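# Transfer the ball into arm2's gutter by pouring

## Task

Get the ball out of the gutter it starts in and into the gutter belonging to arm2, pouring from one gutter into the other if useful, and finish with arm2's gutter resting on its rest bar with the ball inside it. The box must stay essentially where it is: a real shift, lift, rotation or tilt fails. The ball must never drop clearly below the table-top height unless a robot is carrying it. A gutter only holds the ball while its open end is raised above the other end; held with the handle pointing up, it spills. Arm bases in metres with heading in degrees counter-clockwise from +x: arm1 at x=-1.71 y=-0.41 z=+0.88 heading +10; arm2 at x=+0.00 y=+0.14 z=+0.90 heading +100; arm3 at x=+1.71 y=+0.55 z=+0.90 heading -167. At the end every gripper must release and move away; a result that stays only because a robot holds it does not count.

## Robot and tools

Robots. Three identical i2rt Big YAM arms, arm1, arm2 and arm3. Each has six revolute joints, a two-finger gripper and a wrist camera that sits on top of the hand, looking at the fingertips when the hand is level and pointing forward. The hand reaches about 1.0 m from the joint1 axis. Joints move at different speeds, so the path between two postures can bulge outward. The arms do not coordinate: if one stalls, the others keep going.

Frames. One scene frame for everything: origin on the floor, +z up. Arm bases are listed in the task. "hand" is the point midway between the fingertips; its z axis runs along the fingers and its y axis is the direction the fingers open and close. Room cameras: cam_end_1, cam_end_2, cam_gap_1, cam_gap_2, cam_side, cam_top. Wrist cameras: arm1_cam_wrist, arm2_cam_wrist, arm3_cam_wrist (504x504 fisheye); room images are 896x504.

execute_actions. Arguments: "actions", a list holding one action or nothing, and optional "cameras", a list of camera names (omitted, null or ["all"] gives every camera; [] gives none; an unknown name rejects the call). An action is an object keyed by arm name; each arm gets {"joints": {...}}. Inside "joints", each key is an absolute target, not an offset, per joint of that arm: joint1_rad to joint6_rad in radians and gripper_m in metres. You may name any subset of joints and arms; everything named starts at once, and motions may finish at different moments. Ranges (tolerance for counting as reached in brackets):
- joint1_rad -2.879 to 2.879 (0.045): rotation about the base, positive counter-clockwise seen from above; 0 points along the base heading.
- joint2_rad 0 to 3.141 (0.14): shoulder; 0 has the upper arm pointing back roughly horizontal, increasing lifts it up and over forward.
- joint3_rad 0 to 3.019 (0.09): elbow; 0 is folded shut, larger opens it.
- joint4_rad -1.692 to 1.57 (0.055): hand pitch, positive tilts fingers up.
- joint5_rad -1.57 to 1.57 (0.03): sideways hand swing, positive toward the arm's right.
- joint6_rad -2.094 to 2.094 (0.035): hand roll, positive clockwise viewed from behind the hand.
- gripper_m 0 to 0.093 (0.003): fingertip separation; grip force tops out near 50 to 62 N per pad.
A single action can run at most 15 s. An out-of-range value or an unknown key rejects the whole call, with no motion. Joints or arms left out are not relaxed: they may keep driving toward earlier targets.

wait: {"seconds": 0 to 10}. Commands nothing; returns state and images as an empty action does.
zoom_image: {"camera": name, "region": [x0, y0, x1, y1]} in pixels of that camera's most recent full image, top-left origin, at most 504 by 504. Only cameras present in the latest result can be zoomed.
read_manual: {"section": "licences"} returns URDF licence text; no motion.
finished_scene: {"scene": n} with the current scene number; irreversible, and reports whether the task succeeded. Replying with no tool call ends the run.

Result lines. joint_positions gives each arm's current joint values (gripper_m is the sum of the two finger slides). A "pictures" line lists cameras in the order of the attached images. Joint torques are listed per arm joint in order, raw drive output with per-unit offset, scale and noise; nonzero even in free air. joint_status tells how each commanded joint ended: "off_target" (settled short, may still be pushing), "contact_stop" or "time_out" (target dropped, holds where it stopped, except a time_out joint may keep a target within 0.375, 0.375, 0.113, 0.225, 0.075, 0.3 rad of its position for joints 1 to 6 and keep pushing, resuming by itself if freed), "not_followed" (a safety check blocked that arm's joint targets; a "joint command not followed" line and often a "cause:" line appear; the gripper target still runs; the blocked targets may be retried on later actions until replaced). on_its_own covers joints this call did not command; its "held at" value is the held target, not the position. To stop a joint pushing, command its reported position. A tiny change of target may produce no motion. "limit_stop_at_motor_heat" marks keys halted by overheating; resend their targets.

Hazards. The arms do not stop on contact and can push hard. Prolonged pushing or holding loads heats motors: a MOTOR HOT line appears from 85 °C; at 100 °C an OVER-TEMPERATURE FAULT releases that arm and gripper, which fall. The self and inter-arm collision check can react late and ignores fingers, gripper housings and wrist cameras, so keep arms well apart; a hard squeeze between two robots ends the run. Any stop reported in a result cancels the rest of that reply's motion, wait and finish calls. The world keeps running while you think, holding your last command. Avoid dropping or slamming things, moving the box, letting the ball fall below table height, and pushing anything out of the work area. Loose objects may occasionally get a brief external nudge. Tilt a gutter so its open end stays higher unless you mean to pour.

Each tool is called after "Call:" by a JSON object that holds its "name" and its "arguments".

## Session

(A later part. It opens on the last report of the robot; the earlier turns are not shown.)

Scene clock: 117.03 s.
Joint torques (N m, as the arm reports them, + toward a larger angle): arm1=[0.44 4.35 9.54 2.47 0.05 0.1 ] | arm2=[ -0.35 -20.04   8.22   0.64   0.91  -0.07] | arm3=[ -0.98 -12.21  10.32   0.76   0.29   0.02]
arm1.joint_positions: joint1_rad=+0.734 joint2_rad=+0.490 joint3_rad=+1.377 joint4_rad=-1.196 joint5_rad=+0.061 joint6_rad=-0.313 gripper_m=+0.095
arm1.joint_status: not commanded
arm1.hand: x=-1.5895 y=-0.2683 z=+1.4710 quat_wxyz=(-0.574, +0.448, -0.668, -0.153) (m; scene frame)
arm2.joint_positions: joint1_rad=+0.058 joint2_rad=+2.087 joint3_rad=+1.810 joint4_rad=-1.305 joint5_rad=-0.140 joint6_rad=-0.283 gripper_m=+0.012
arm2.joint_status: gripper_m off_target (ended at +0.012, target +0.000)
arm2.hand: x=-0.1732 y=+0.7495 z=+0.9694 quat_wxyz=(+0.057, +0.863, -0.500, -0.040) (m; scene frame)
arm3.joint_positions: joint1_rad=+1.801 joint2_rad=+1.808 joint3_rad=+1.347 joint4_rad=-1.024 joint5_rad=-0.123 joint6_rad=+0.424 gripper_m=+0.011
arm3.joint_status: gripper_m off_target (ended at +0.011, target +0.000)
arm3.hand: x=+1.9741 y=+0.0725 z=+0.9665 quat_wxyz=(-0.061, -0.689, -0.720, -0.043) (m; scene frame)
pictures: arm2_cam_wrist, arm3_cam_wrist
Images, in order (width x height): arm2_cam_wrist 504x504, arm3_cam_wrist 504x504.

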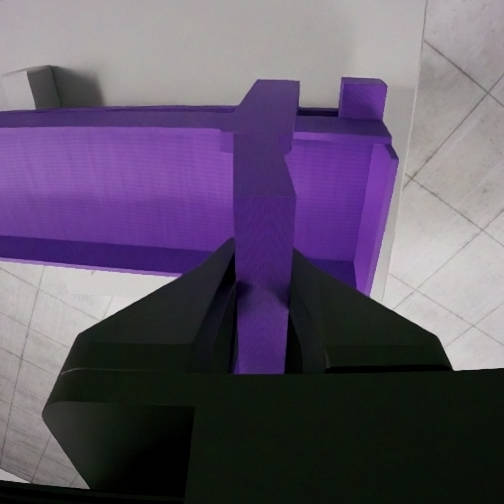

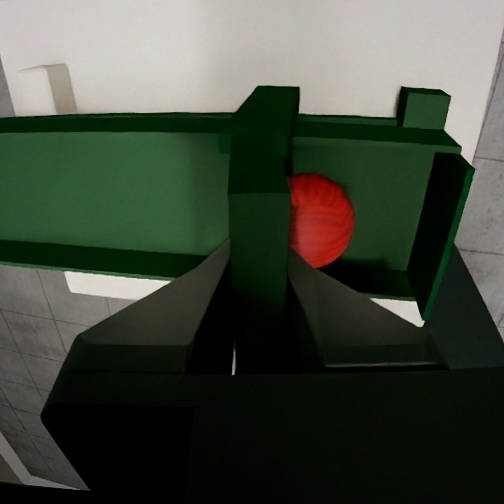

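Call:
{"name": "execute_actions", "arguments": {"actions": [{"arm2":{"joints":{"joint2_rad":2.07,"joint3_rad":2.03,"joint4_rad":-1.5,"joint5_rad":-0.2}},"arm3":{"joints":{"joint2_rad":1.76,"joint3_rad":1.5,"joint4_rad":-1.17,"joint5_rad":-0.3}}}], "cameras": ["arm2_cam_wrist","arm3_cam_wrist","cam_side"]}}

Scene clock: 125.23 s.
Joint torques (N m, as the arm reports them, + toward a larger angle): arm1=[0.45 4.31 9.53 2.47 0.05 0.1 ] | arm2=[  0.21 -23.62  13.    -0.41  -0.61  -0.06] | arm3=[ -1.02 -15.49  15.58   0.18  -0.54  -0.01]
arm1.joint_positions: joint1_rad=+0.734 joint2_rad=+0.490 joint3_rad=+1.377 joint4_rad=-1.196 joint5_rad=+0.061 joint6_rad=-0.313 gripper_m=+0.095
arm1.joint_status: not commanded
arm1.hand: x=-1.5895 y=-0.2683 z=+1.4710 quat_wxyz=(-0.574, +0.448, -0.668, -0.153) (m; scene frame)
arm2.joint_positions: joint1_rad=+0.054 joint2_rad=+2.086 joint3_rad=+1.980 joint4_rad=-1.489 joint5_rad=-0.195 joint6_rad=-0.283 gripper_m=+0.012
arm2.joint_status: all done
arm2.hand: x=-0.1822 y=+0.7578 z=+1.0351 quat_wxyz=(+0.080, +0.859, -0.502, -0.056) (m; scene frame)
arm3.joint_positions: joint1_rad=+1.800 joint2_rad=+1.794 joint3_rad=+1.452 joint4_rad=-1.161 joint5_rad=-0.290 joint6_rad=+0.425 gripper_m=+0.011
arm3.joint_status: all done
arm3.hand: x=+2.0021 y=+0.0777 z=+1.0160 quat_wxyz=(-0.080, -0.683, -0.715, -0.125) (m; scene frame)
pictures: arm2_cam_wrist, arm3_cam_wrist, cam_side
Images, in order (width x height): arm2_cam_wrist 504x504, arm3_cam_wrist 504x504, cam_side 896x504.

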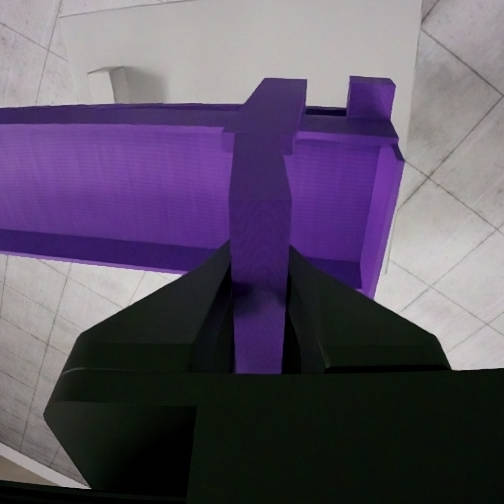

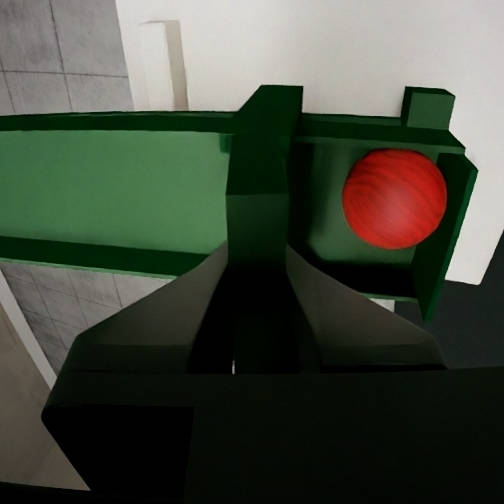

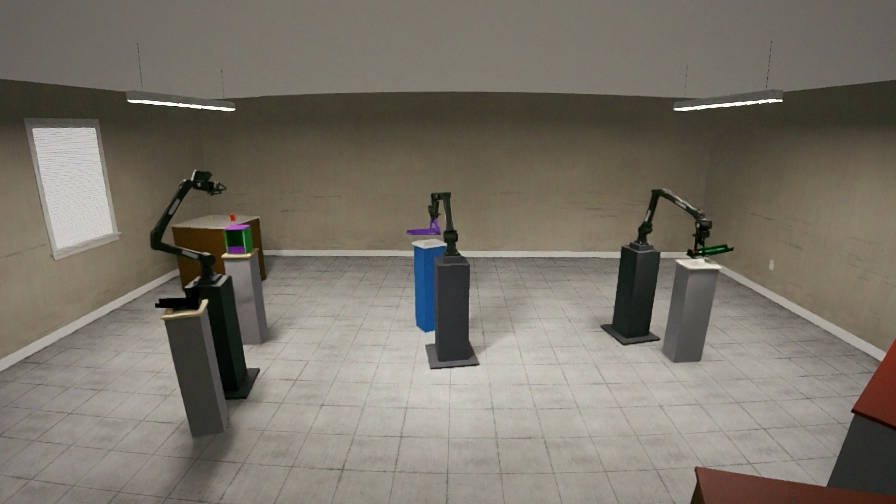

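Call:
{"name": "execute_actions", "arguments": {"actions": [{"arm2":{"joints":{"joint2_rad":1.8,"joint3_rad":1.9,"joint4_rad":-1.45}},"arm3":{"joints":{"joint2_rad":1.62,"joint3_rad":1.7,"joint4_rad":-1.36}}}], "cameras": []}}

Call:
{"name": "execute_actions", "arguments": {"actions": [{"arm2":{"joints":{"joint5_rad":0,"joint6_rad":1.57}},"arm3":{"joints":{"joint6_rad":0.8}}}], "cameras": ["arm3_cam_wrist","cam_side"]}}

Scene clock: 136.30 s.
Joint torques (N m, as the arm reports them, + toward a larger angle): arm1=[0.49 4.34 9.54 2.47 0.05 0.1 ] | arm2=[  0.55 -17.77  10.12   0.81  -0.58  -0.06] | arm3=[ -1.05 -12.37  15.03   0.55  -0.49  -0.02]
arm1.joint_positions: joint1_rad=+0.734 joint2_rad=+0.490 joint3_rad=+1.377 joint4_rad=-1.196 joint5_rad=+0.061 joint6_rad=-0.313 gripper_m=+0.095
arm1.joint_status: not commanded
arm1.hand: x=-1.5895 y=-0.2683 z=+1.4710 quat_wxyz=(-0.574, +0.448, -0.668, -0.153) (m; scene frame)
arm2.joint_positions: joint1_rad=+0.054 joint2_rad=+1.796 joint3_rad=+1.889 joint4_rad=-1.456 joint5_rad=-0.195 joint6_rad=-0.283 gripper_m=+0.012
arm2.joint_status: all done
arm2.hand: x=-0.1743 y=+0.7223 z=+1.1741 quat_wxyz=(-0.003, +0.861, -0.490, -0.135) (m; scene frame)
arm3.joint_positions: joint1_rad=+1.800 joint2_rad=+1.622 joint3_rad=+1.665 joint4_rad=-1.355 joint5_rad=-0.292 joint6_rad=+0.425 gripper_m=+0.011
arm3.joint_status: all done
arm3.hand: x=+2.0041 y=+0.0742 z=+1.1883 quat_wxyz=(-0.168, -0.668, -0.719, -0.093) (m; scene frame)
pictures: none
No camera images: the call's "cameras" was empty. Leave "cameras" out to get every camera's image.

Scene clock: 138.60 s.
Joint torques (N m, as the arm reports them, + toward a larger angle): arm1=[0.49 4.36 9.54 2.47 0.05 0.1 ] | arm2=[  0.28 -18.29  10.24   0.68  -0.01  -0.02] | arm3=[ -1.06 -12.35  15.02   0.54  -0.46   0.03]
arm1.joint_positions: joint1_rad=+0.734 joint2_rad=+0.490 joint3_rad=+1.377 joint4_rad=-1.196 joint5_rad=+0.061 joint6_rad=-0.313 gripper_m=+0.095
arm1.joint_status: not commanded
arm1.hand: x=-1.5895 y=-0.2683 z=+1.4710 quat_wxyz=(-0.574, +0.448, -0.668, -0.153) (m; scene frame)
arm2.joint_positions: joint1_rad=+0.054 joint2_rad=+1.796 joint3_rad=+1.889 joint4_rad=-1.456 joint5_rad=+0.000 joint6_rad=+1.562 gripper_m=+0.012
arm2.joint_status: all done
arm2.hand: x=-0.1420 y=+0.7306 z=+1.1710 quat_wxyz=(+0.009, +0.121, -0.988, -0.095) (m; scene frame)
arm3.joint_positions: joint1_rad=+1.800 joint2_rad=+1.622 joint3_rad=+1.665 joint4_rad=-1.355 joint5_rad=-0.292 joint6_rad=+0.791 gripper_m=+0.011
arm3.joint_status: all done
arm3.hand: x=+2.0041 y=+0.0742 z=+1.1883 quat_wxyz=(-0.149, -0.788, -0.586, -0.122) (m; scene frame)
pictures: arm3_cam_wrist, cam_side
Images, in order (width x height): arm3_cam_wrist 504x504, cam_side 896x504.

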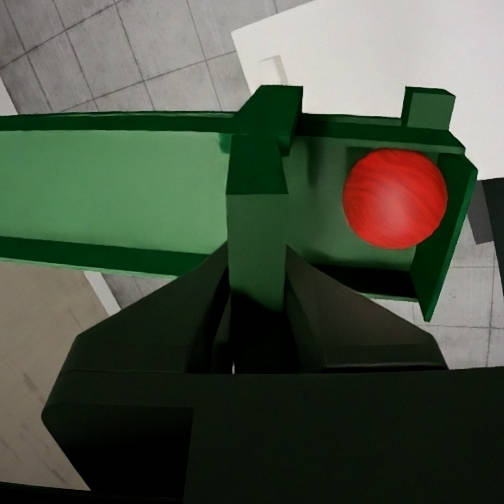

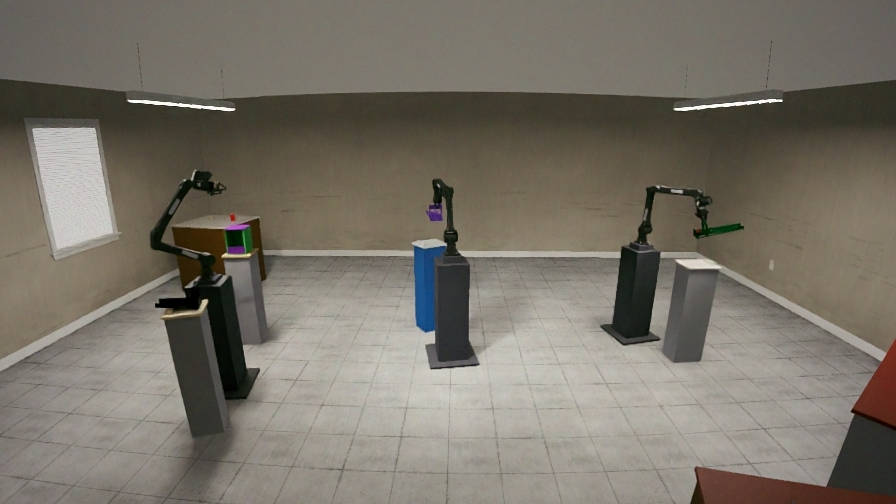

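Call:
{"name": "execute_actions", "arguments": {"actions": [{"arm2":{"joints":{"joint1_rad":-1.51}},"arm3":{"joints":{"joint6_rad":1.57,"joint5_rad":0,"joint4_rad":-1.15}}}], "cameras": ["arm3_cam_wrist","cam_side"]}}

Scene clock: 143.40 s.
Joint torques (N m, as the arm reports them, + toward a larger angle): arm1=[0.46 4.35 9.54 2.49 0.05 0.1 ] | arm2=[  1.26 -20.15  10.13   0.35  -0.19  -0.04] | arm3=[ -1.02 -12.53  15.31   1.86   0.07   0.06]
arm1.joint_positions: joint1_rad=+0.734 joint2_rad=+0.490 joint3_rad=+1.377 joint4_rad=-1.196 joint5_rad=+0.061 joint6_rad=-0.313 gripper_m=+0.095
arm1.joint_status: not commanded
arm1.hand: x=-1.5895 y=-0.2683 z=+1.4710 quat_wxyz=(-0.574, +0.448, -0.668, -0.153) (m; scene frame)
arm2.joint_positions: joint1_rad=-1.519 joint2_rad=+1.819 joint3_rad=+1.889 joint4_rad=-1.450 joint5_rad=+0.003 joint6_rad=+1.564 gripper_m=+0.012
arm2.joint_status: all done
arm2.hand: x=+0.5903 y=+0.2828 z=+1.1697 quat_wxyz=(-0.068, -0.614, -0.783, -0.070) (m; scene frame)
arm3.joint_positions: joint1_rad=+1.800 joint2_rad=+1.622 joint3_rad=+1.665 joint4_rad=-1.175 joint5_rad=-0.003 joint6_rad=+1.560 gripper_m=+0.011
arm3.joint_status: all done
arm3.hand: x=+1.9796 y=+0.0134 z=+1.1964 quat_wxyz=(-0.212, -0.949, -0.228, -0.050) (m; scene frame)
pictures: arm3_cam_wrist, cam_side
Images, in order (width x height): arm3_cam_wrist 504x504, cam_side 896x504.

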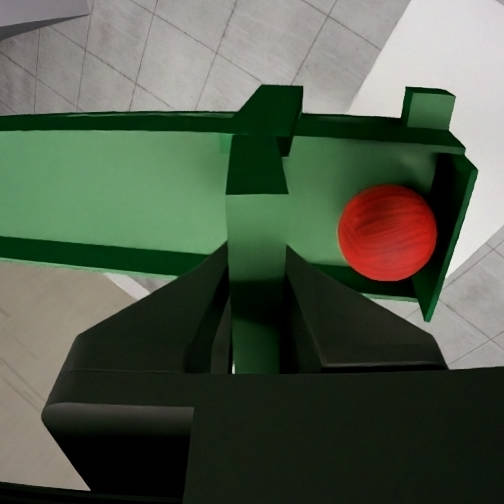

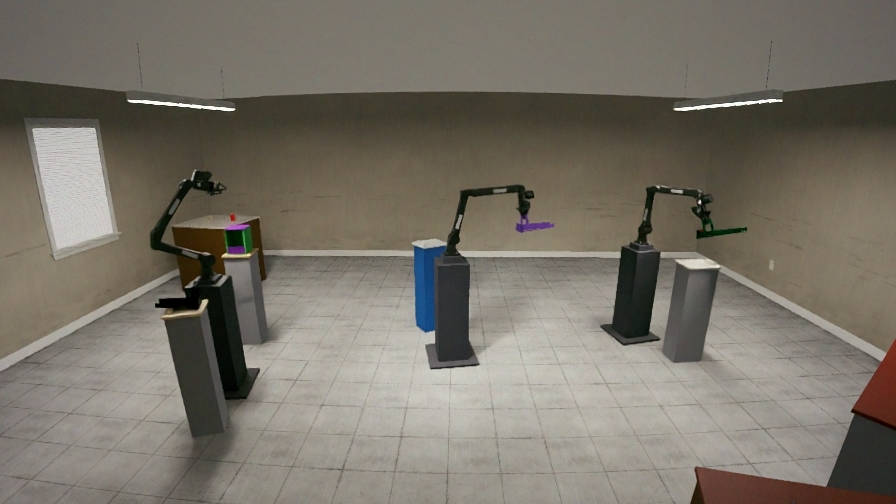

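Call:
{"name": "execute_actions", "arguments": {"actions": [{"arm2":{"joints":{"joint2_rad":1.6,"joint3_rad":1.6,"joint4_rad":-1.3}},"arm3":{"joints":{"joint1_rad":0.9}}}], "cameras": ["arm3_cam_wrist"]}}

Call:
{"name": "execute_actions", "arguments": {"actions": [{"arm3":{"joints":{"joint1_rad":0.0}}}], "cameras": ["arm3_cam_wrist","cam_side","cam_top","cam_gap_2"]}}

Scene clock: 149.10 s.
Joint torques (N m, as the arm reports them, + toward a larger angle): arm1=[0.45 4.33 9.53 2.48 0.05 0.1 ] | arm2=[  1.35 -16.41   9.43   1.3   -0.19  -0.07] | arm3=[ -0.29 -13.85  15.26   1.48  -0.18  -0.01]
arm1.joint_positions: joint1_rad=+0.734 joint2_rad=+0.490 joint3_rad=+1.377 joint4_rad=-1.196 joint5_rad=+0.061 joint6_rad=-0.313 gripper_m=+0.095
arm1.joint_status: not commanded
arm1.hand: x=-1.5895 y=-0.2683 z=+1.4710 quat_wxyz=(-0.574, +0.448, -0.668, -0.153) (m; scene frame)
arm2.joint_positions: joint1_rad=-1.519 joint2_rad=+1.612 joint3_rad=+1.599 joint4_rad=-1.320 joint5_rad=+0.003 joint6_rad=+1.564 gripper_m=+0.012
arm2.joint_status: all done
arm2.hand: x=+0.5287 y=+0.2681 z=+1.1653 quat_wxyz=(-0.082, -0.612, -0.781, -0.088) (m; scene frame)
arm3.joint_positions: joint1_rad=+0.892 joint2_rad=+1.637 joint3_rad=+1.665 joint4_rad=-1.165 joint5_rad=+0.005 joint6_rad=+1.564 gripper_m=+0.011
arm3.joint_status: all done
arm3.hand: x=+1.4547 y=+0.0062 z=+1.1891 quat_wxyz=(-0.209, -0.953, +0.214, +0.051) (m; scene frame)
pictures: arm3_cam_wrist
Images, in order (width x height): arm3_cam_wrist 504x504.

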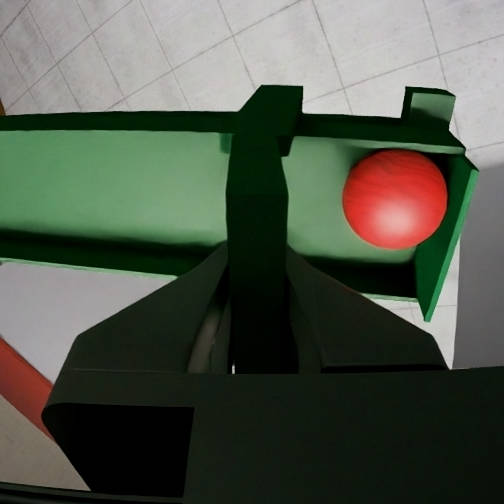

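Scene clock: 150.73 s.
Joint torques (N m, as the arm reports them, + toward a larger angle): arm1=[0.49 4.33 9.54 2.47 0.05 0.1 ] | arm2=[  1.09 -16.73   9.41   1.33  -0.17  -0.05] | arm3=[ -0.16 -13.71  15.29   1.45  -0.19  -0.03]
arm1.joint_positions: joint1_rad=+0.734 joint2_rad=+0.490 joint3_rad=+1.377 joint4_rad=-1.196 joint5_rad=+0.061 joint6_rad=-0.313 gripper_m=+0.095
arm1.joint_status: not commanded
arm1.hand: x=-1.5895 y=-0.2683 z=+1.4710 quat_wxyz=(-0.574, +0.448, -0.668, -0.153) (m; scene frame)
arm2.joint_positions: joint1_rad=-1.519 joint2_rad=+1.612 joint3_rad=+1.599 joint4_rad=-1.320 joint5_rad=+0.003 joint6_rad=+1.564 gripper_m=+0.012
arm2.joint_status: not commanded
arm2.hand: x=+0.5287 y=+0.2681 z=+1.1653 quat_wxyz=(-0.082, -0.612, -0.781, -0.088) (m; scene frame)
arm3.joint_positions: joint1_rad=-0.008 joint2_rad=+1.637 joint3_rad=+1.665 joint4_rad=-1.165 joint5_rad=+0.005 joint6_rad=+1.565 gripper_m=+0.011
arm3.joint_status: all done
arm3.hand: x=+1.1297 y=+0.4147 z=+1.1891 quat_wxyz=(-0.166, -0.765, +0.607, +0.137) (m; scene frame)
pictures: arm3_cam_wrist, cam_gap_2, cam_side, cam_top
Images, in order (width x height): arm3_cam_wrist 504x504, cam_gap_2 896x504, cam_side 896x504, cam_top 896x504.

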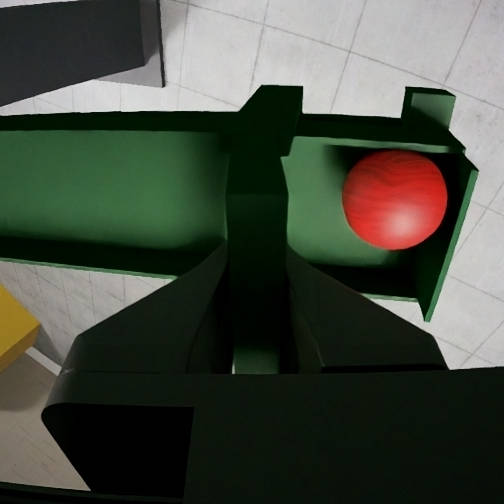

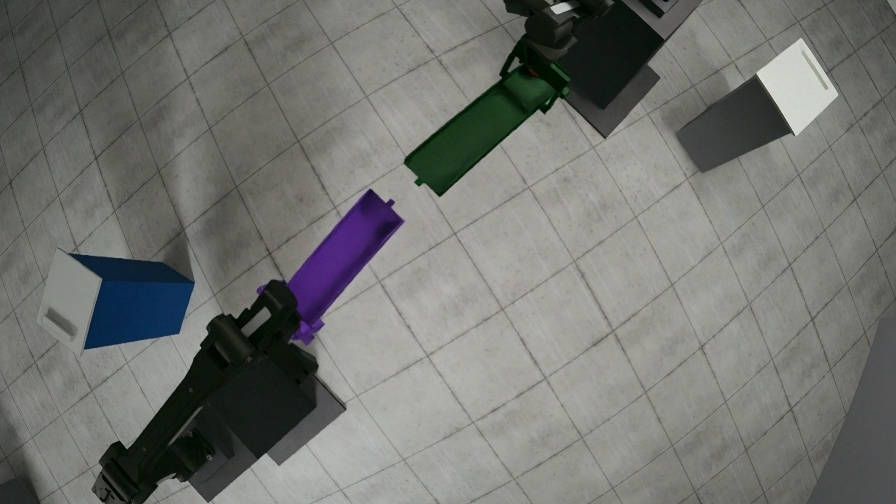

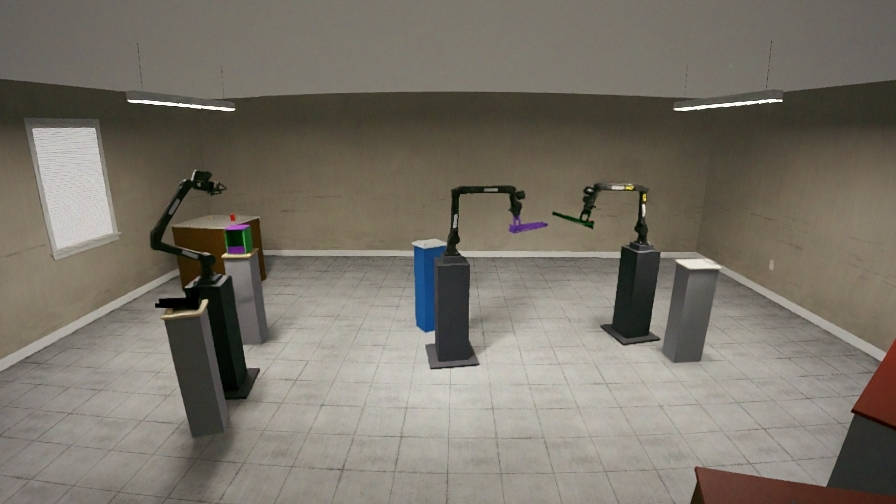

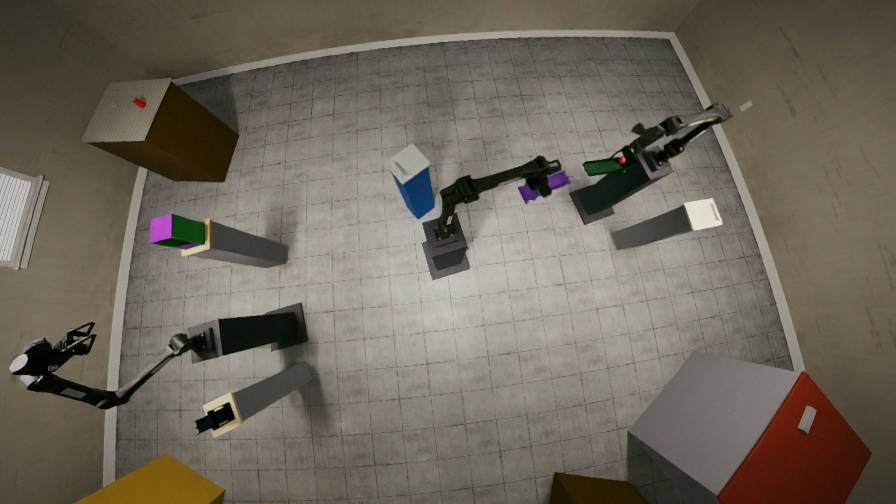

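Call:
{"name": "execute_actions", "arguments": {"actions": [{"arm2":{"joints":{"joint2_rad":2.04,"joint3_rad":1.77,"joint4_rad":-0.93}}}], "cameras": []}}

Call:
{"name": "execute_actions", "arguments": {"actions": [{"arm3":{"joints":{"joint2_rad":1.95,"joint3_rad":2.07,"joint4_rad":-1.22}}}], "cameras": ["cam_side","cam_gap_2","arm2_cam_wrist"]}}

Call:
{"name": "zoom_image", "arguments": {"camera": "cam_side", "region": [440, 160, 660, 270]}}

Scene clock: 172.00 s.
Joint torques (N m, as the arm reports them, + toward a larger angle): arm1=[0.48 4.31 9.53 2.48 0.05 0.1 ] | arm2=[  1.08 -26.28  12.42   1.29  -0.16  -0.06] | arm3=[  0.09 -13.69  15.27   1.47  -0.17  -0.03]
arm1.joint_positions: joint1_rad=+0.734 joint2_rad=+0.490 joint3_rad=+1.377 joint4_rad=-1.196 joint5_rad=+0.061 joint6_rad=-0.313 gripper_m=+0.095
arm1.joint_status: not commanded
arm1.hand: x=-1.5895 y=-0.2683 z=+1.4710 quat_wxyz=(-0.574, +0.448, -0.668, -0.153) (m; scene frame)
arm2.joint_positions: joint1_rad=-1.519 joint2_rad=+2.083 joint3_rad=+1.726 joint4_rad=-0.950 joint5_rad=+0.003 joint6_rad=+1.564 gripper_m=+0.012
arm2.joint_status: all done
arm2.hand: x=+0.6698 y=+0.2983 z=+0.9597 quat_wxyz=(-0.090, -0.611, -0.780, -0.098) (m; scene frame)
arm3.joint_positions: joint1_rad=-0.008 joint2_rad=+1.637 joint3_rad=+1.665 joint4_rad=-1.165 joint5_rad=+0.005 joint6_rad=+1.565 gripper_m=+0.011
arm3.joint_status: not commanded
arm3.hand: x=+1.1297 y=+0.4147 z=+1.1891 quat_wxyz=(-0.166, -0.765, +0.607, +0.137) (m; scene frame)
pictures: none
No camera images: the call's "cameras" was empty. Leave "cameras" out to get every camera's image.

Scene clock: 173.33 s.
Joint torques (N m, as the arm reports them, + toward a larger angle): arm1=[0.44 4.33 9.53 2.48 0.05 0.1 ] | arm2=[  1.29 -25.72  12.48   1.29  -0.18  -0.05] | arm3=[  0.07 -19.51  18.29   0.88  -0.18  -0.02]
arm1.joint_positions: joint1_rad=+0.734 joint2_rad=+0.490 joint3_rad=+1.377 joint4_rad=-1.196 joint5_rad=+0.061 joint6_rad=-0.313 gripper_m=+0.095
arm1.joint_status: not commanded
arm1.hand: x=-1.5895 y=-0.2683 z=+1.4710 quat_wxyz=(-0.574, +0.448, -0.668, -0.153) (m; scene frame)
arm2.joint_positions: joint1_rad=-1.519 joint2_rad=+2.083 joint3_rad=+1.726 joint4_rad=-0.950 joint5_rad=+0.003 joint6_rad=+1.564 gripper_m=+0.012
arm2.joint_status: not commanded
arm2.hand: x=+0.6698 y=+0.2983 z=+0.9597 quat_wxyz=(-0.090, -0.611, -0.780, -0.098) (m; scene frame)
arm3.joint_positions: joint1_rad=-0.008 joint2_rad=+1.990 joint3_rad=+2.004 joint4_rad=-1.222 joint5_rad=+0.005 joint6_rad=+1.565 gripper_m=+0.011
arm3.joint_status: all done
arm3.hand: x=+1.0251 y=+0.3909 z=+1.1220 quat_wxyz=(-0.139, -0.770, +0.612, +0.115) (m; scene frame)
pictures: arm2_cam_wrist, cam_gap_2, cam_side
Images, in order (width x height): arm2_cam_wrist 504x504, cam_gap_2 896x504, cam_side 896x504.

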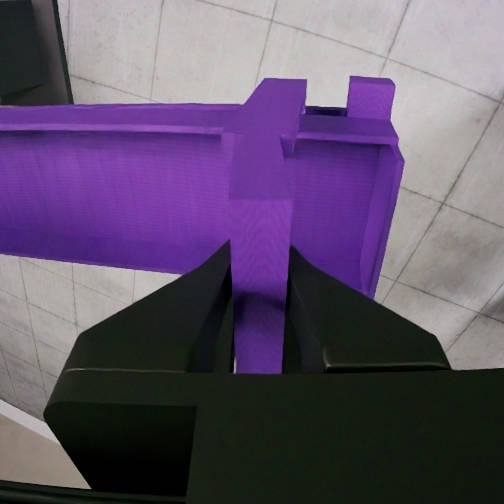

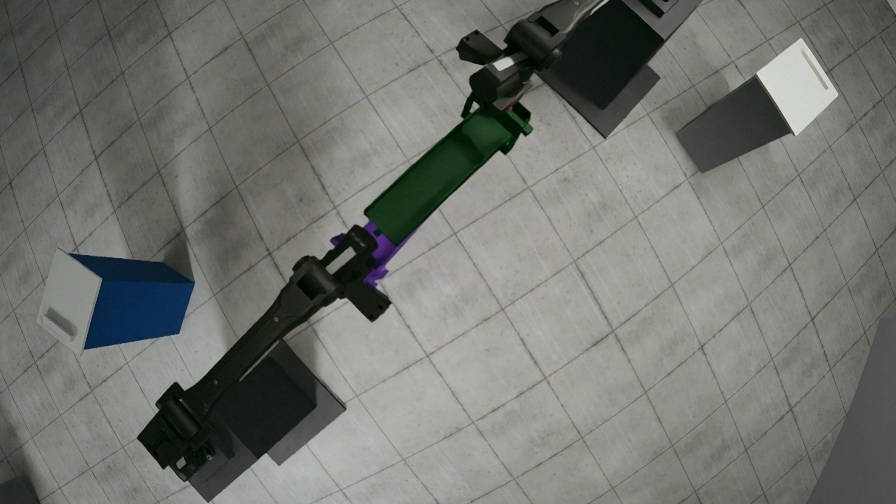

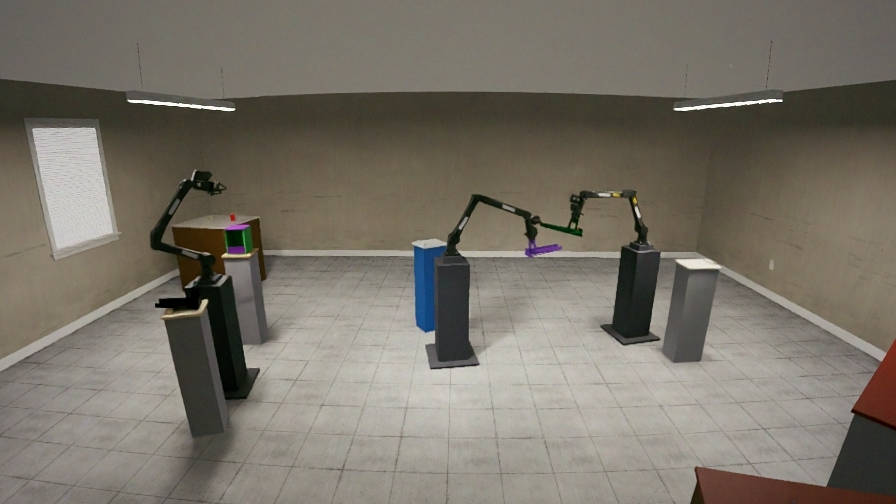

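Region (440, 160, 660, 270) of cam_side's 896x504 image, scaled by 2.291, with more detail than that image has.

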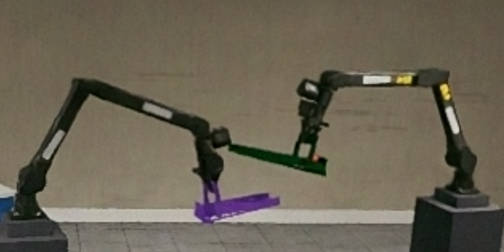

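Call:
{"name": "execute_actions", "arguments": {"actions": [{"arm3":{"joints":{"joint1_rad":0.025,"joint4_rad":-1.4}}}], "cameras": ["cam_side","cam_gap_2"]}}

Call:
{"name": "zoom_image", "arguments": {"camera": "cam_side", "region": [490, 180, 630, 270]}}

Scene clock: 181.03 s.
Joint torques (N m, as the arm reports them, + toward a larger angle): arm1=[0.5  4.35 9.54 2.46 0.05 0.1 ] | arm2=[  1.22 -26.01  12.49   1.29  -0.18  -0.05] | arm3=[ -0.94 -19.27  17.99   0.38  -0.16   0.  ]
arm1.joint_positions: joint1_rad=+0.734 joint2_rad=+0.490 joint3_rad=+1.377 joint4_rad=-1.196 joint5_rad=+0.061 joint6_rad=-0.313 gripper_m=+0.095
arm1.joint_status: not commanded
arm1.hand: x=-1.5895 y=-0.2683 z=+1.4710 quat_wxyz=(-0.574, +0.448, -0.668, -0.153) (m; scene frame)
arm2.joint_positions: joint1_rad=-1.519 joint2_rad=+2.083 joint3_rad=+1.726 joint4_rad=-0.950 joint5_rad=+0.003 joint6_rad=+1.564 gripper_m=+0.012
arm2.joint_status: not commanded
arm2.hand: x=+0.6698 y=+0.2983 z=+0.9597 quat_wxyz=(-0.090, -0.611, -0.780, -0.098) (m; scene frame)
arm3.joint_positions: joint1_rad=+0.022 joint2_rad=+1.990 joint3_rad=+2.004 joint4_rad=-1.395 joint5_rad=+0.005 joint6_rad=+1.565 gripper_m=+0.011
arm3.joint_status: all done
arm3.hand: x=+1.0695 y=+0.3806 z=+1.1105 quat_wxyz=(-0.074, -0.789, +0.607, +0.060) (m; scene frame)
pictures: cam_gap_2, cam_side
Images, in order (width x height): cam_gap_2 896x504, cam_side 896x504.

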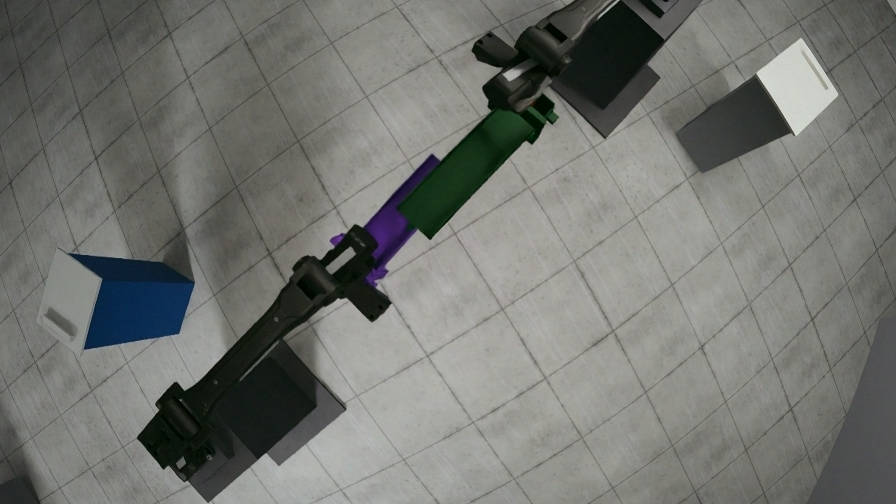

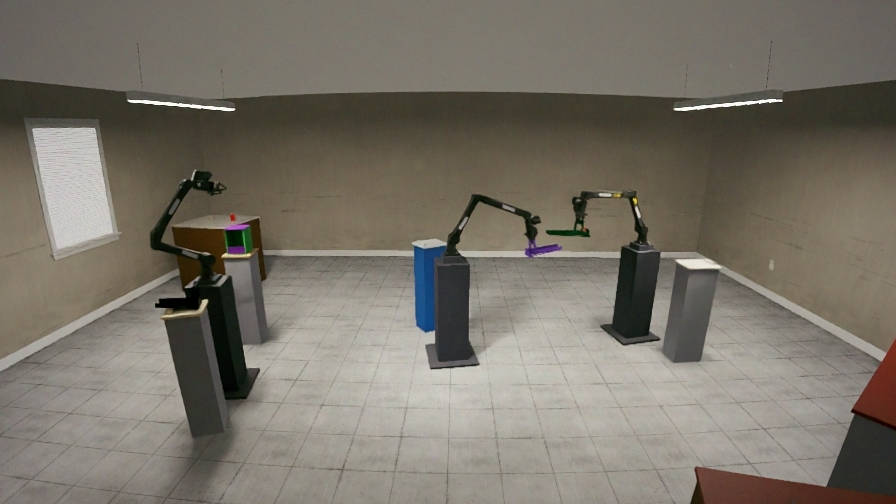

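Region (490, 180, 630, 270) of cam_side's 896x504 image, scaled by 3.600, with more detail than that image has; it fills the top 324 rows of this view, and the rest is white.

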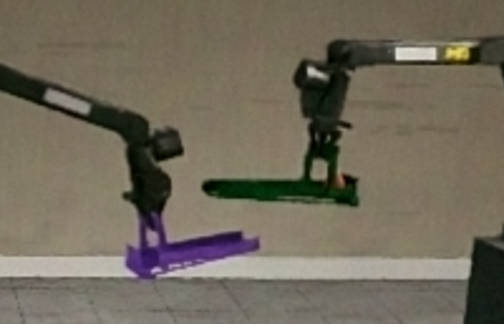

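Call:
{"name": "execute_actions", "arguments": {"actions": [{"arm3":{"joints":{"joint1_rad":-0.012,"joint2_rad":2.01,"joint4_rad":-1.33}}}], "cameras": ["cam_side","cam_gap_2","cam_gap_1"]}}

Call:
{"name": "zoom_image", "arguments": {"camera": "cam_side", "region": [490, 180, 630, 270]}}

Call:
{"name": "zoom_image", "arguments": {"camera": "cam_gap_2", "region": [300, 60, 600, 330]}}

Scene clock: 193.90 s.
Joint torques (N m, as the arm reports them, + toward a larger angle): arm1=[0.46 4.35 9.54 2.47 0.05 0.1 ] | arm2=[  1.01 -26.2   12.53   1.44  -0.2   -0.07] | arm3=[ -0.78 -16.87  17.78   1.25  -0.14   0.  ]
arm1.joint_positions: joint1_rad=+0.734 joint2_rad=+0.490 joint3_rad=+1.377 joint4_rad=-1.196 joint5_rad=+0.061 joint6_rad=-0.313 gripper_m=+0.095
arm1.joint_status: not commanded
arm1.hand: x=-1.5895 y=-0.2683 z=+1.4710 quat_wxyz=(-0.574, +0.448, -0.668, -0.153) (m; scene frame)
arm2.joint_positions: joint1_rad=-1.519 joint2_rad=+2.083 joint3_rad=+1.726 joint4_rad=-0.950 joint5_rad=+0.003 joint6_rad=+1.564 gripper_m=+0.012
arm2.joint_status: not commanded
arm2.hand: x=+0.6698 y=+0.2983 z=+0.9597 quat_wxyz=(-0.090, -0.611, -0.780, -0.098) (m; scene frame)
arm3.joint_positions: joint1_rad=-0.008 joint2_rad=+2.012 joint3_rad=+2.006 joint4_rad=-1.349 joint5_rad=+0.004 joint6_rad=+1.565 gripper_m=+0.011
arm3.joint_status: all done
arm3.hand: x=+1.0519 y=+0.3971 z=+1.0989 quat_wxyz=(-0.083, -0.778, +0.618, +0.069) (m; scene frame)
pictures: cam_gap_1, cam_gap_2, cam_side
Images, in order (width x height): cam_gap_1 896x504, cam_gap_2 896x504, cam_side 896x504.

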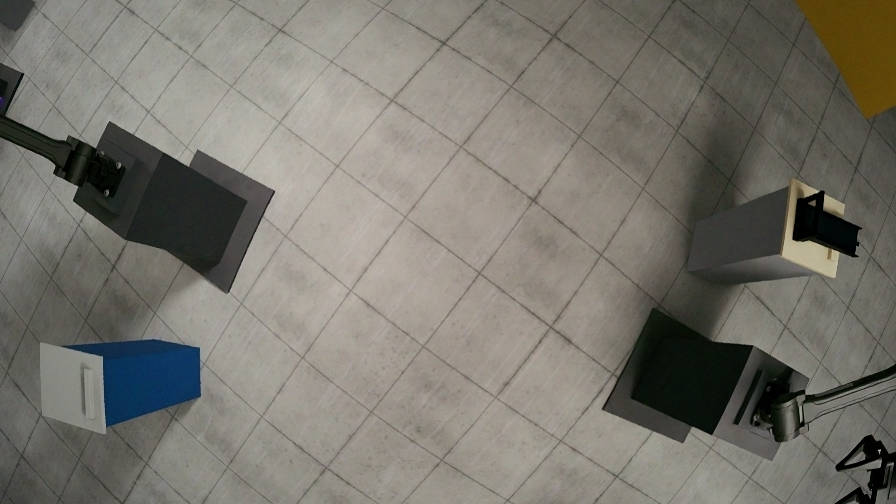

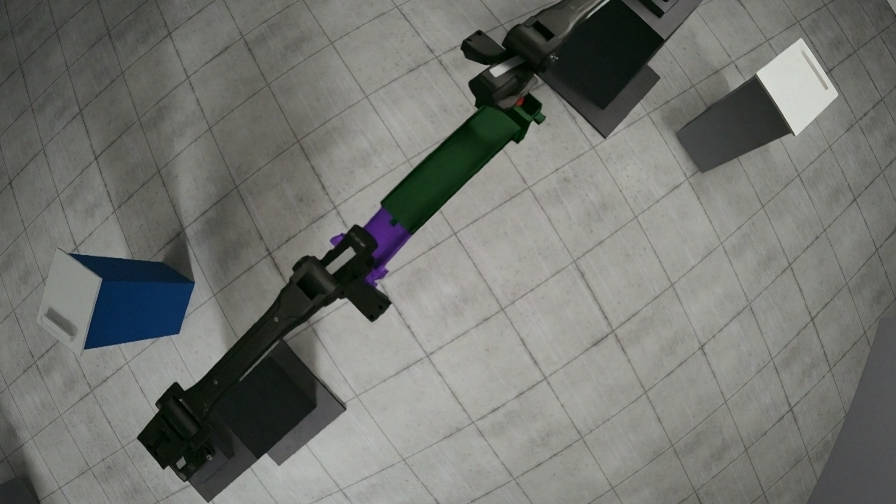

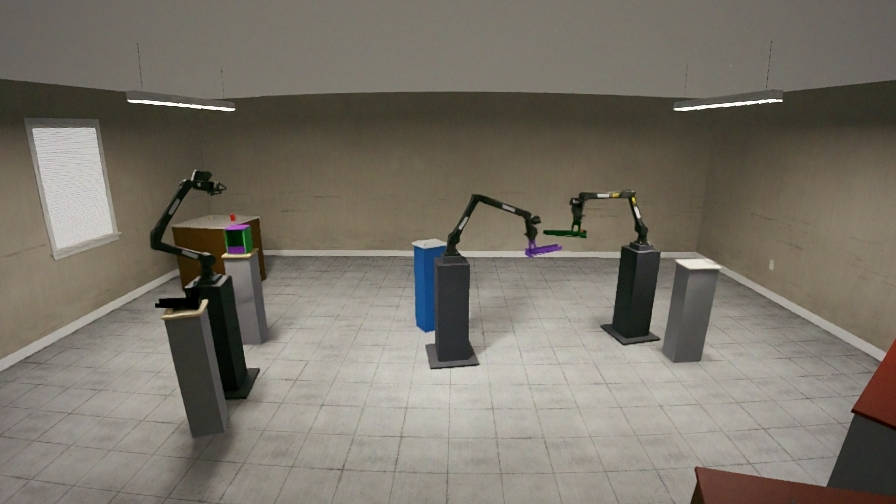

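Region (490, 180, 630, 270) of cam_side's 896x504 image, scaled by 3.600, with more detail than that image has; it fills the top 324 rows of this view, and the rest is white.

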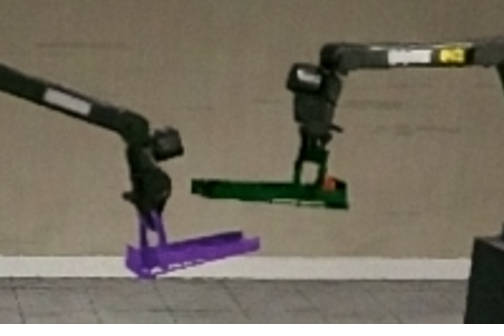

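Region (300, 60, 600, 330) of cam_gap_2's 896x504 image, scaled by 1.680, with more detail than that image has; it fills the top 454 rows of this view, and the rest is white.

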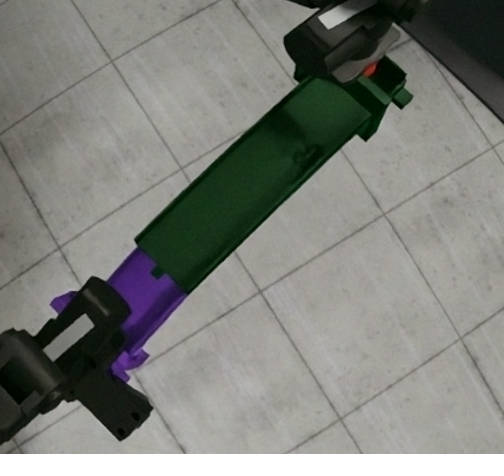

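Call:
{"name": "execute_actions", "arguments": {"actions": [{"arm3":{"joints":{"joint4_rad":-1.52}}}], "cameras": ["cam_side","arm2_cam_wrist","arm3_cam_wrist"]}}

Call:
{"name": "zoom_image", "arguments": {"camera": "cam_side", "region": [490, 180, 630, 270]}}

Scene clock: 199.70 s.
Joint torques (N m, as the arm reports them, + toward a larger angle): arm1=[0.49 4.33 9.54 2.46 0.05 0.1 ] | arm2=[  1.06 -25.82  12.33   1.3   -0.18  -0.05] | arm3=[ -1.02 -16.4   17.52   0.09  -0.14   0.01]
arm1.joint_positions: joint1_rad=+0.734 joint2_rad=+0.490 joint3_rad=+1.377 joint4_rad=-1.196 joint5_rad=+0.061 joint6_rad=-0.313 gripper_m=+0.095
arm1.joint_status: not commanded
arm1.hand: x=-1.5895 y=-0.2683 z=+1.4710 quat_wxyz=(-0.574, +0.448, -0.668, -0.153) (m; scene frame)
arm2.joint_positions: joint1_rad=-1.519 joint2_rad=+2.083 joint3_rad=+1.726 joint4_rad=-0.950 joint5_rad=+0.003 joint6_rad=+1.564 gripper_m=+0.012
arm2.joint_status: not commanded
arm2.hand: x=+0.6698 y=+0.2983 z=+0.9597 quat_wxyz=(-0.090, -0.611, -0.780, -0.098) (m; scene frame)
arm3.joint_positions: joint1_rad=-0.008 joint2_rad=+2.012 joint3_rad=+2.006 joint4_rad=-1.513 joint5_rad=+0.004 joint6_rad=+1.565 gripper_m=+0.011
arm3.joint_status: all done
arm3.hand: x=+1.0907 y=+0.4060 z=+1.0937 quat_wxyz=(-0.019, -0.783, +0.622, +0.018) (m; scene frame)
pictures: arm2_cam_wrist, arm3_cam_wrist, cam_side
Images, in order (width x height): arm2_cam_wrist 504x504, arm3_cam_wrist 504x504, cam_side 896x504.

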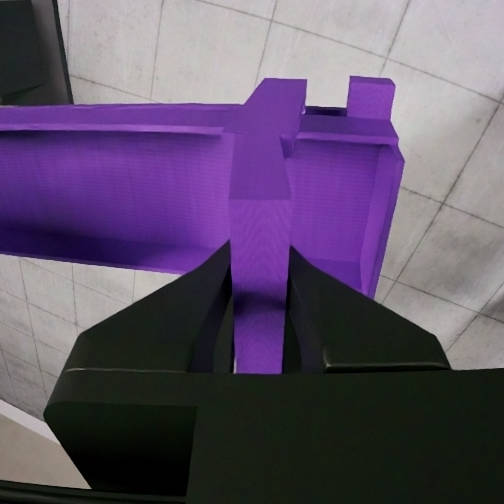

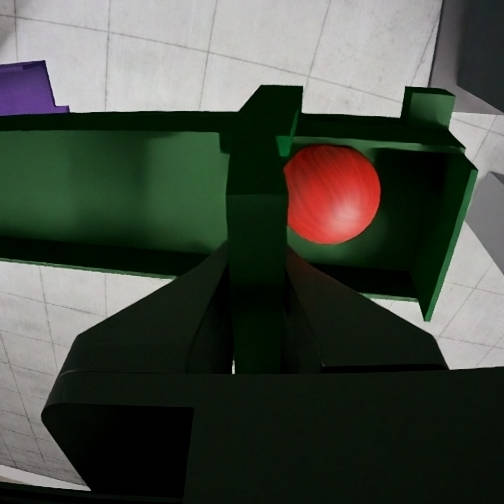

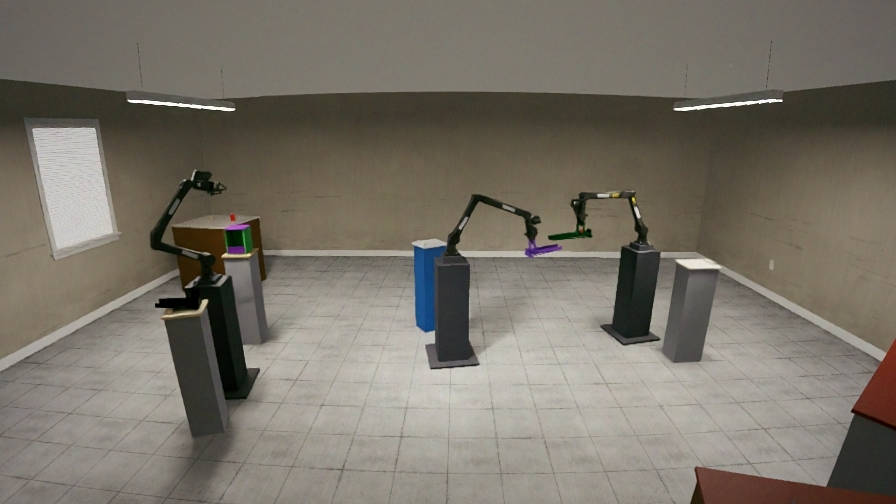

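Region (490, 180, 630, 270) of cam_side's 896x504 image, scaled by 3.600, with more detail than that image has; it fills the top 324 rows of this view, and the rest is white.

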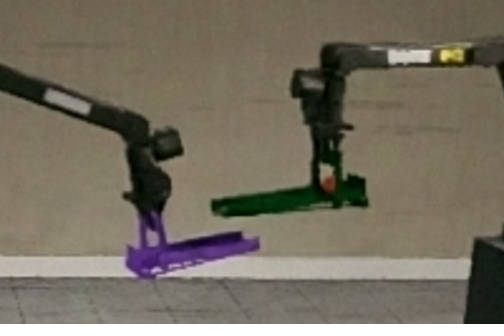

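Ball rolling.

Call:
{"name": "execute_actions", "arguments": {"actions": [], "cameras": ["cam_side","arm2_cam_wrist","arm3_cam_wrist"]}}

Scene clock: 201.47 s.
Joint torques (N m, as the arm reports them, + toward a larger angle): arm1=[0.49 4.34 9.54 2.47 0.05 0.1 ] | arm2=[  0.93 -26.01  12.51   1.28  -0.11  -0.07] | arm3=[ -0.92 -16.81  17.54   0.14  -0.14   0.01]
arm1.joint_positions: joint1_rad=+0.734 joint2_rad=+0.490 joint3_rad=+1.377 joint4_rad=-1.196 joint5_rad=+0.061 joint6_rad=-0.313 gripper_m=+0.095
arm1.joint_status: not commanded
arm1.hand: x=-1.5895 y=-0.2683 z=+1.4710 quat_wxyz=(-0.574, +0.448, -0.668, -0.153) (m; scene frame)
arm2.joint_positions: joint1_rad=-1.519 joint2_rad=+2.083 joint3_rad=+1.726 joint4_rad=-0.948 joint5_rad=+0.001 joint6_rad=+1.564 gripper_m=+0.012
arm2.joint_status: not commanded
arm2.hand: x=+0.6703 y=+0.2987 z=+0.9601 quat_wxyz=(-0.090, -0.611, -0.780, -0.100) (m; scene frame)
arm3.joint_positions: joint1_rad=-0.008 joint2_rad=+2.012 joint3_rad=+2.006 joint4_rad=-1.515 joint5_rad=+0.004 joint6_rad=+1.565 gripper_m=+0.011
arm3.joint_status: all done
arm3.hand: x=+1.0913 y=+0.4061 z=+1.0937 quat_wxyz=(-0.018, -0.783, +0.622, +0.017) (m; scene frame)
pictures: arm2_cam_wrist, arm3_cam_wrist, cam_side
Images, in order (width x height): arm2_cam_wrist 504x504, arm3_cam_wrist 504x504, cam_side 896x504.

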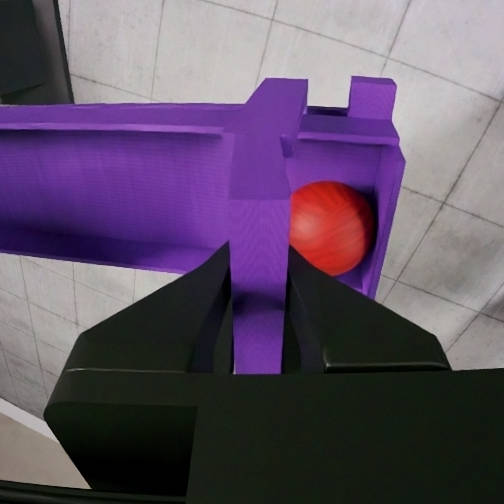

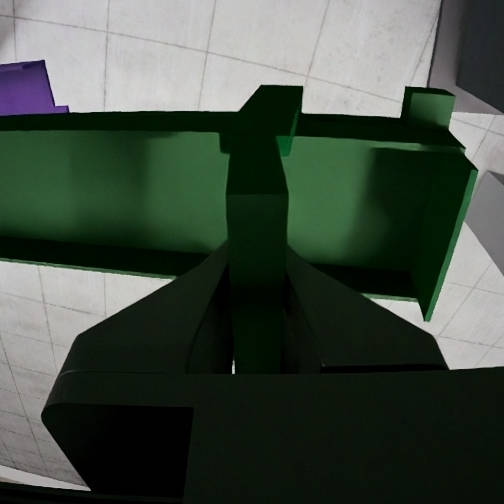

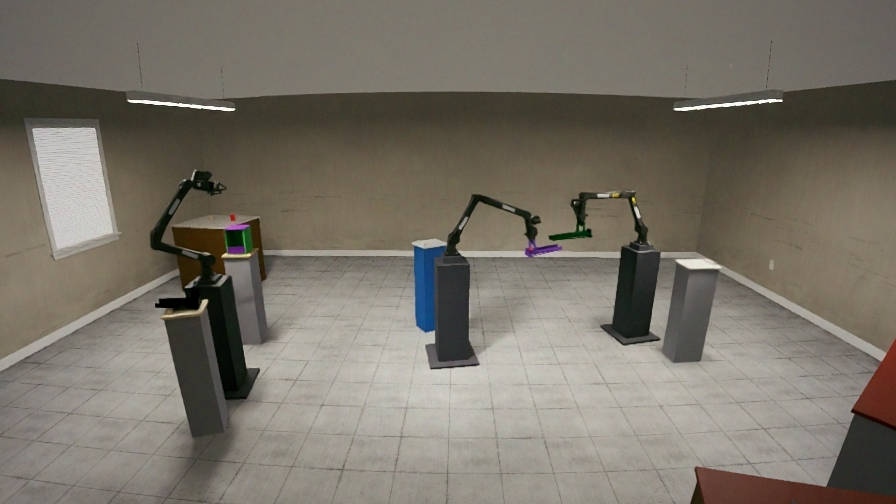

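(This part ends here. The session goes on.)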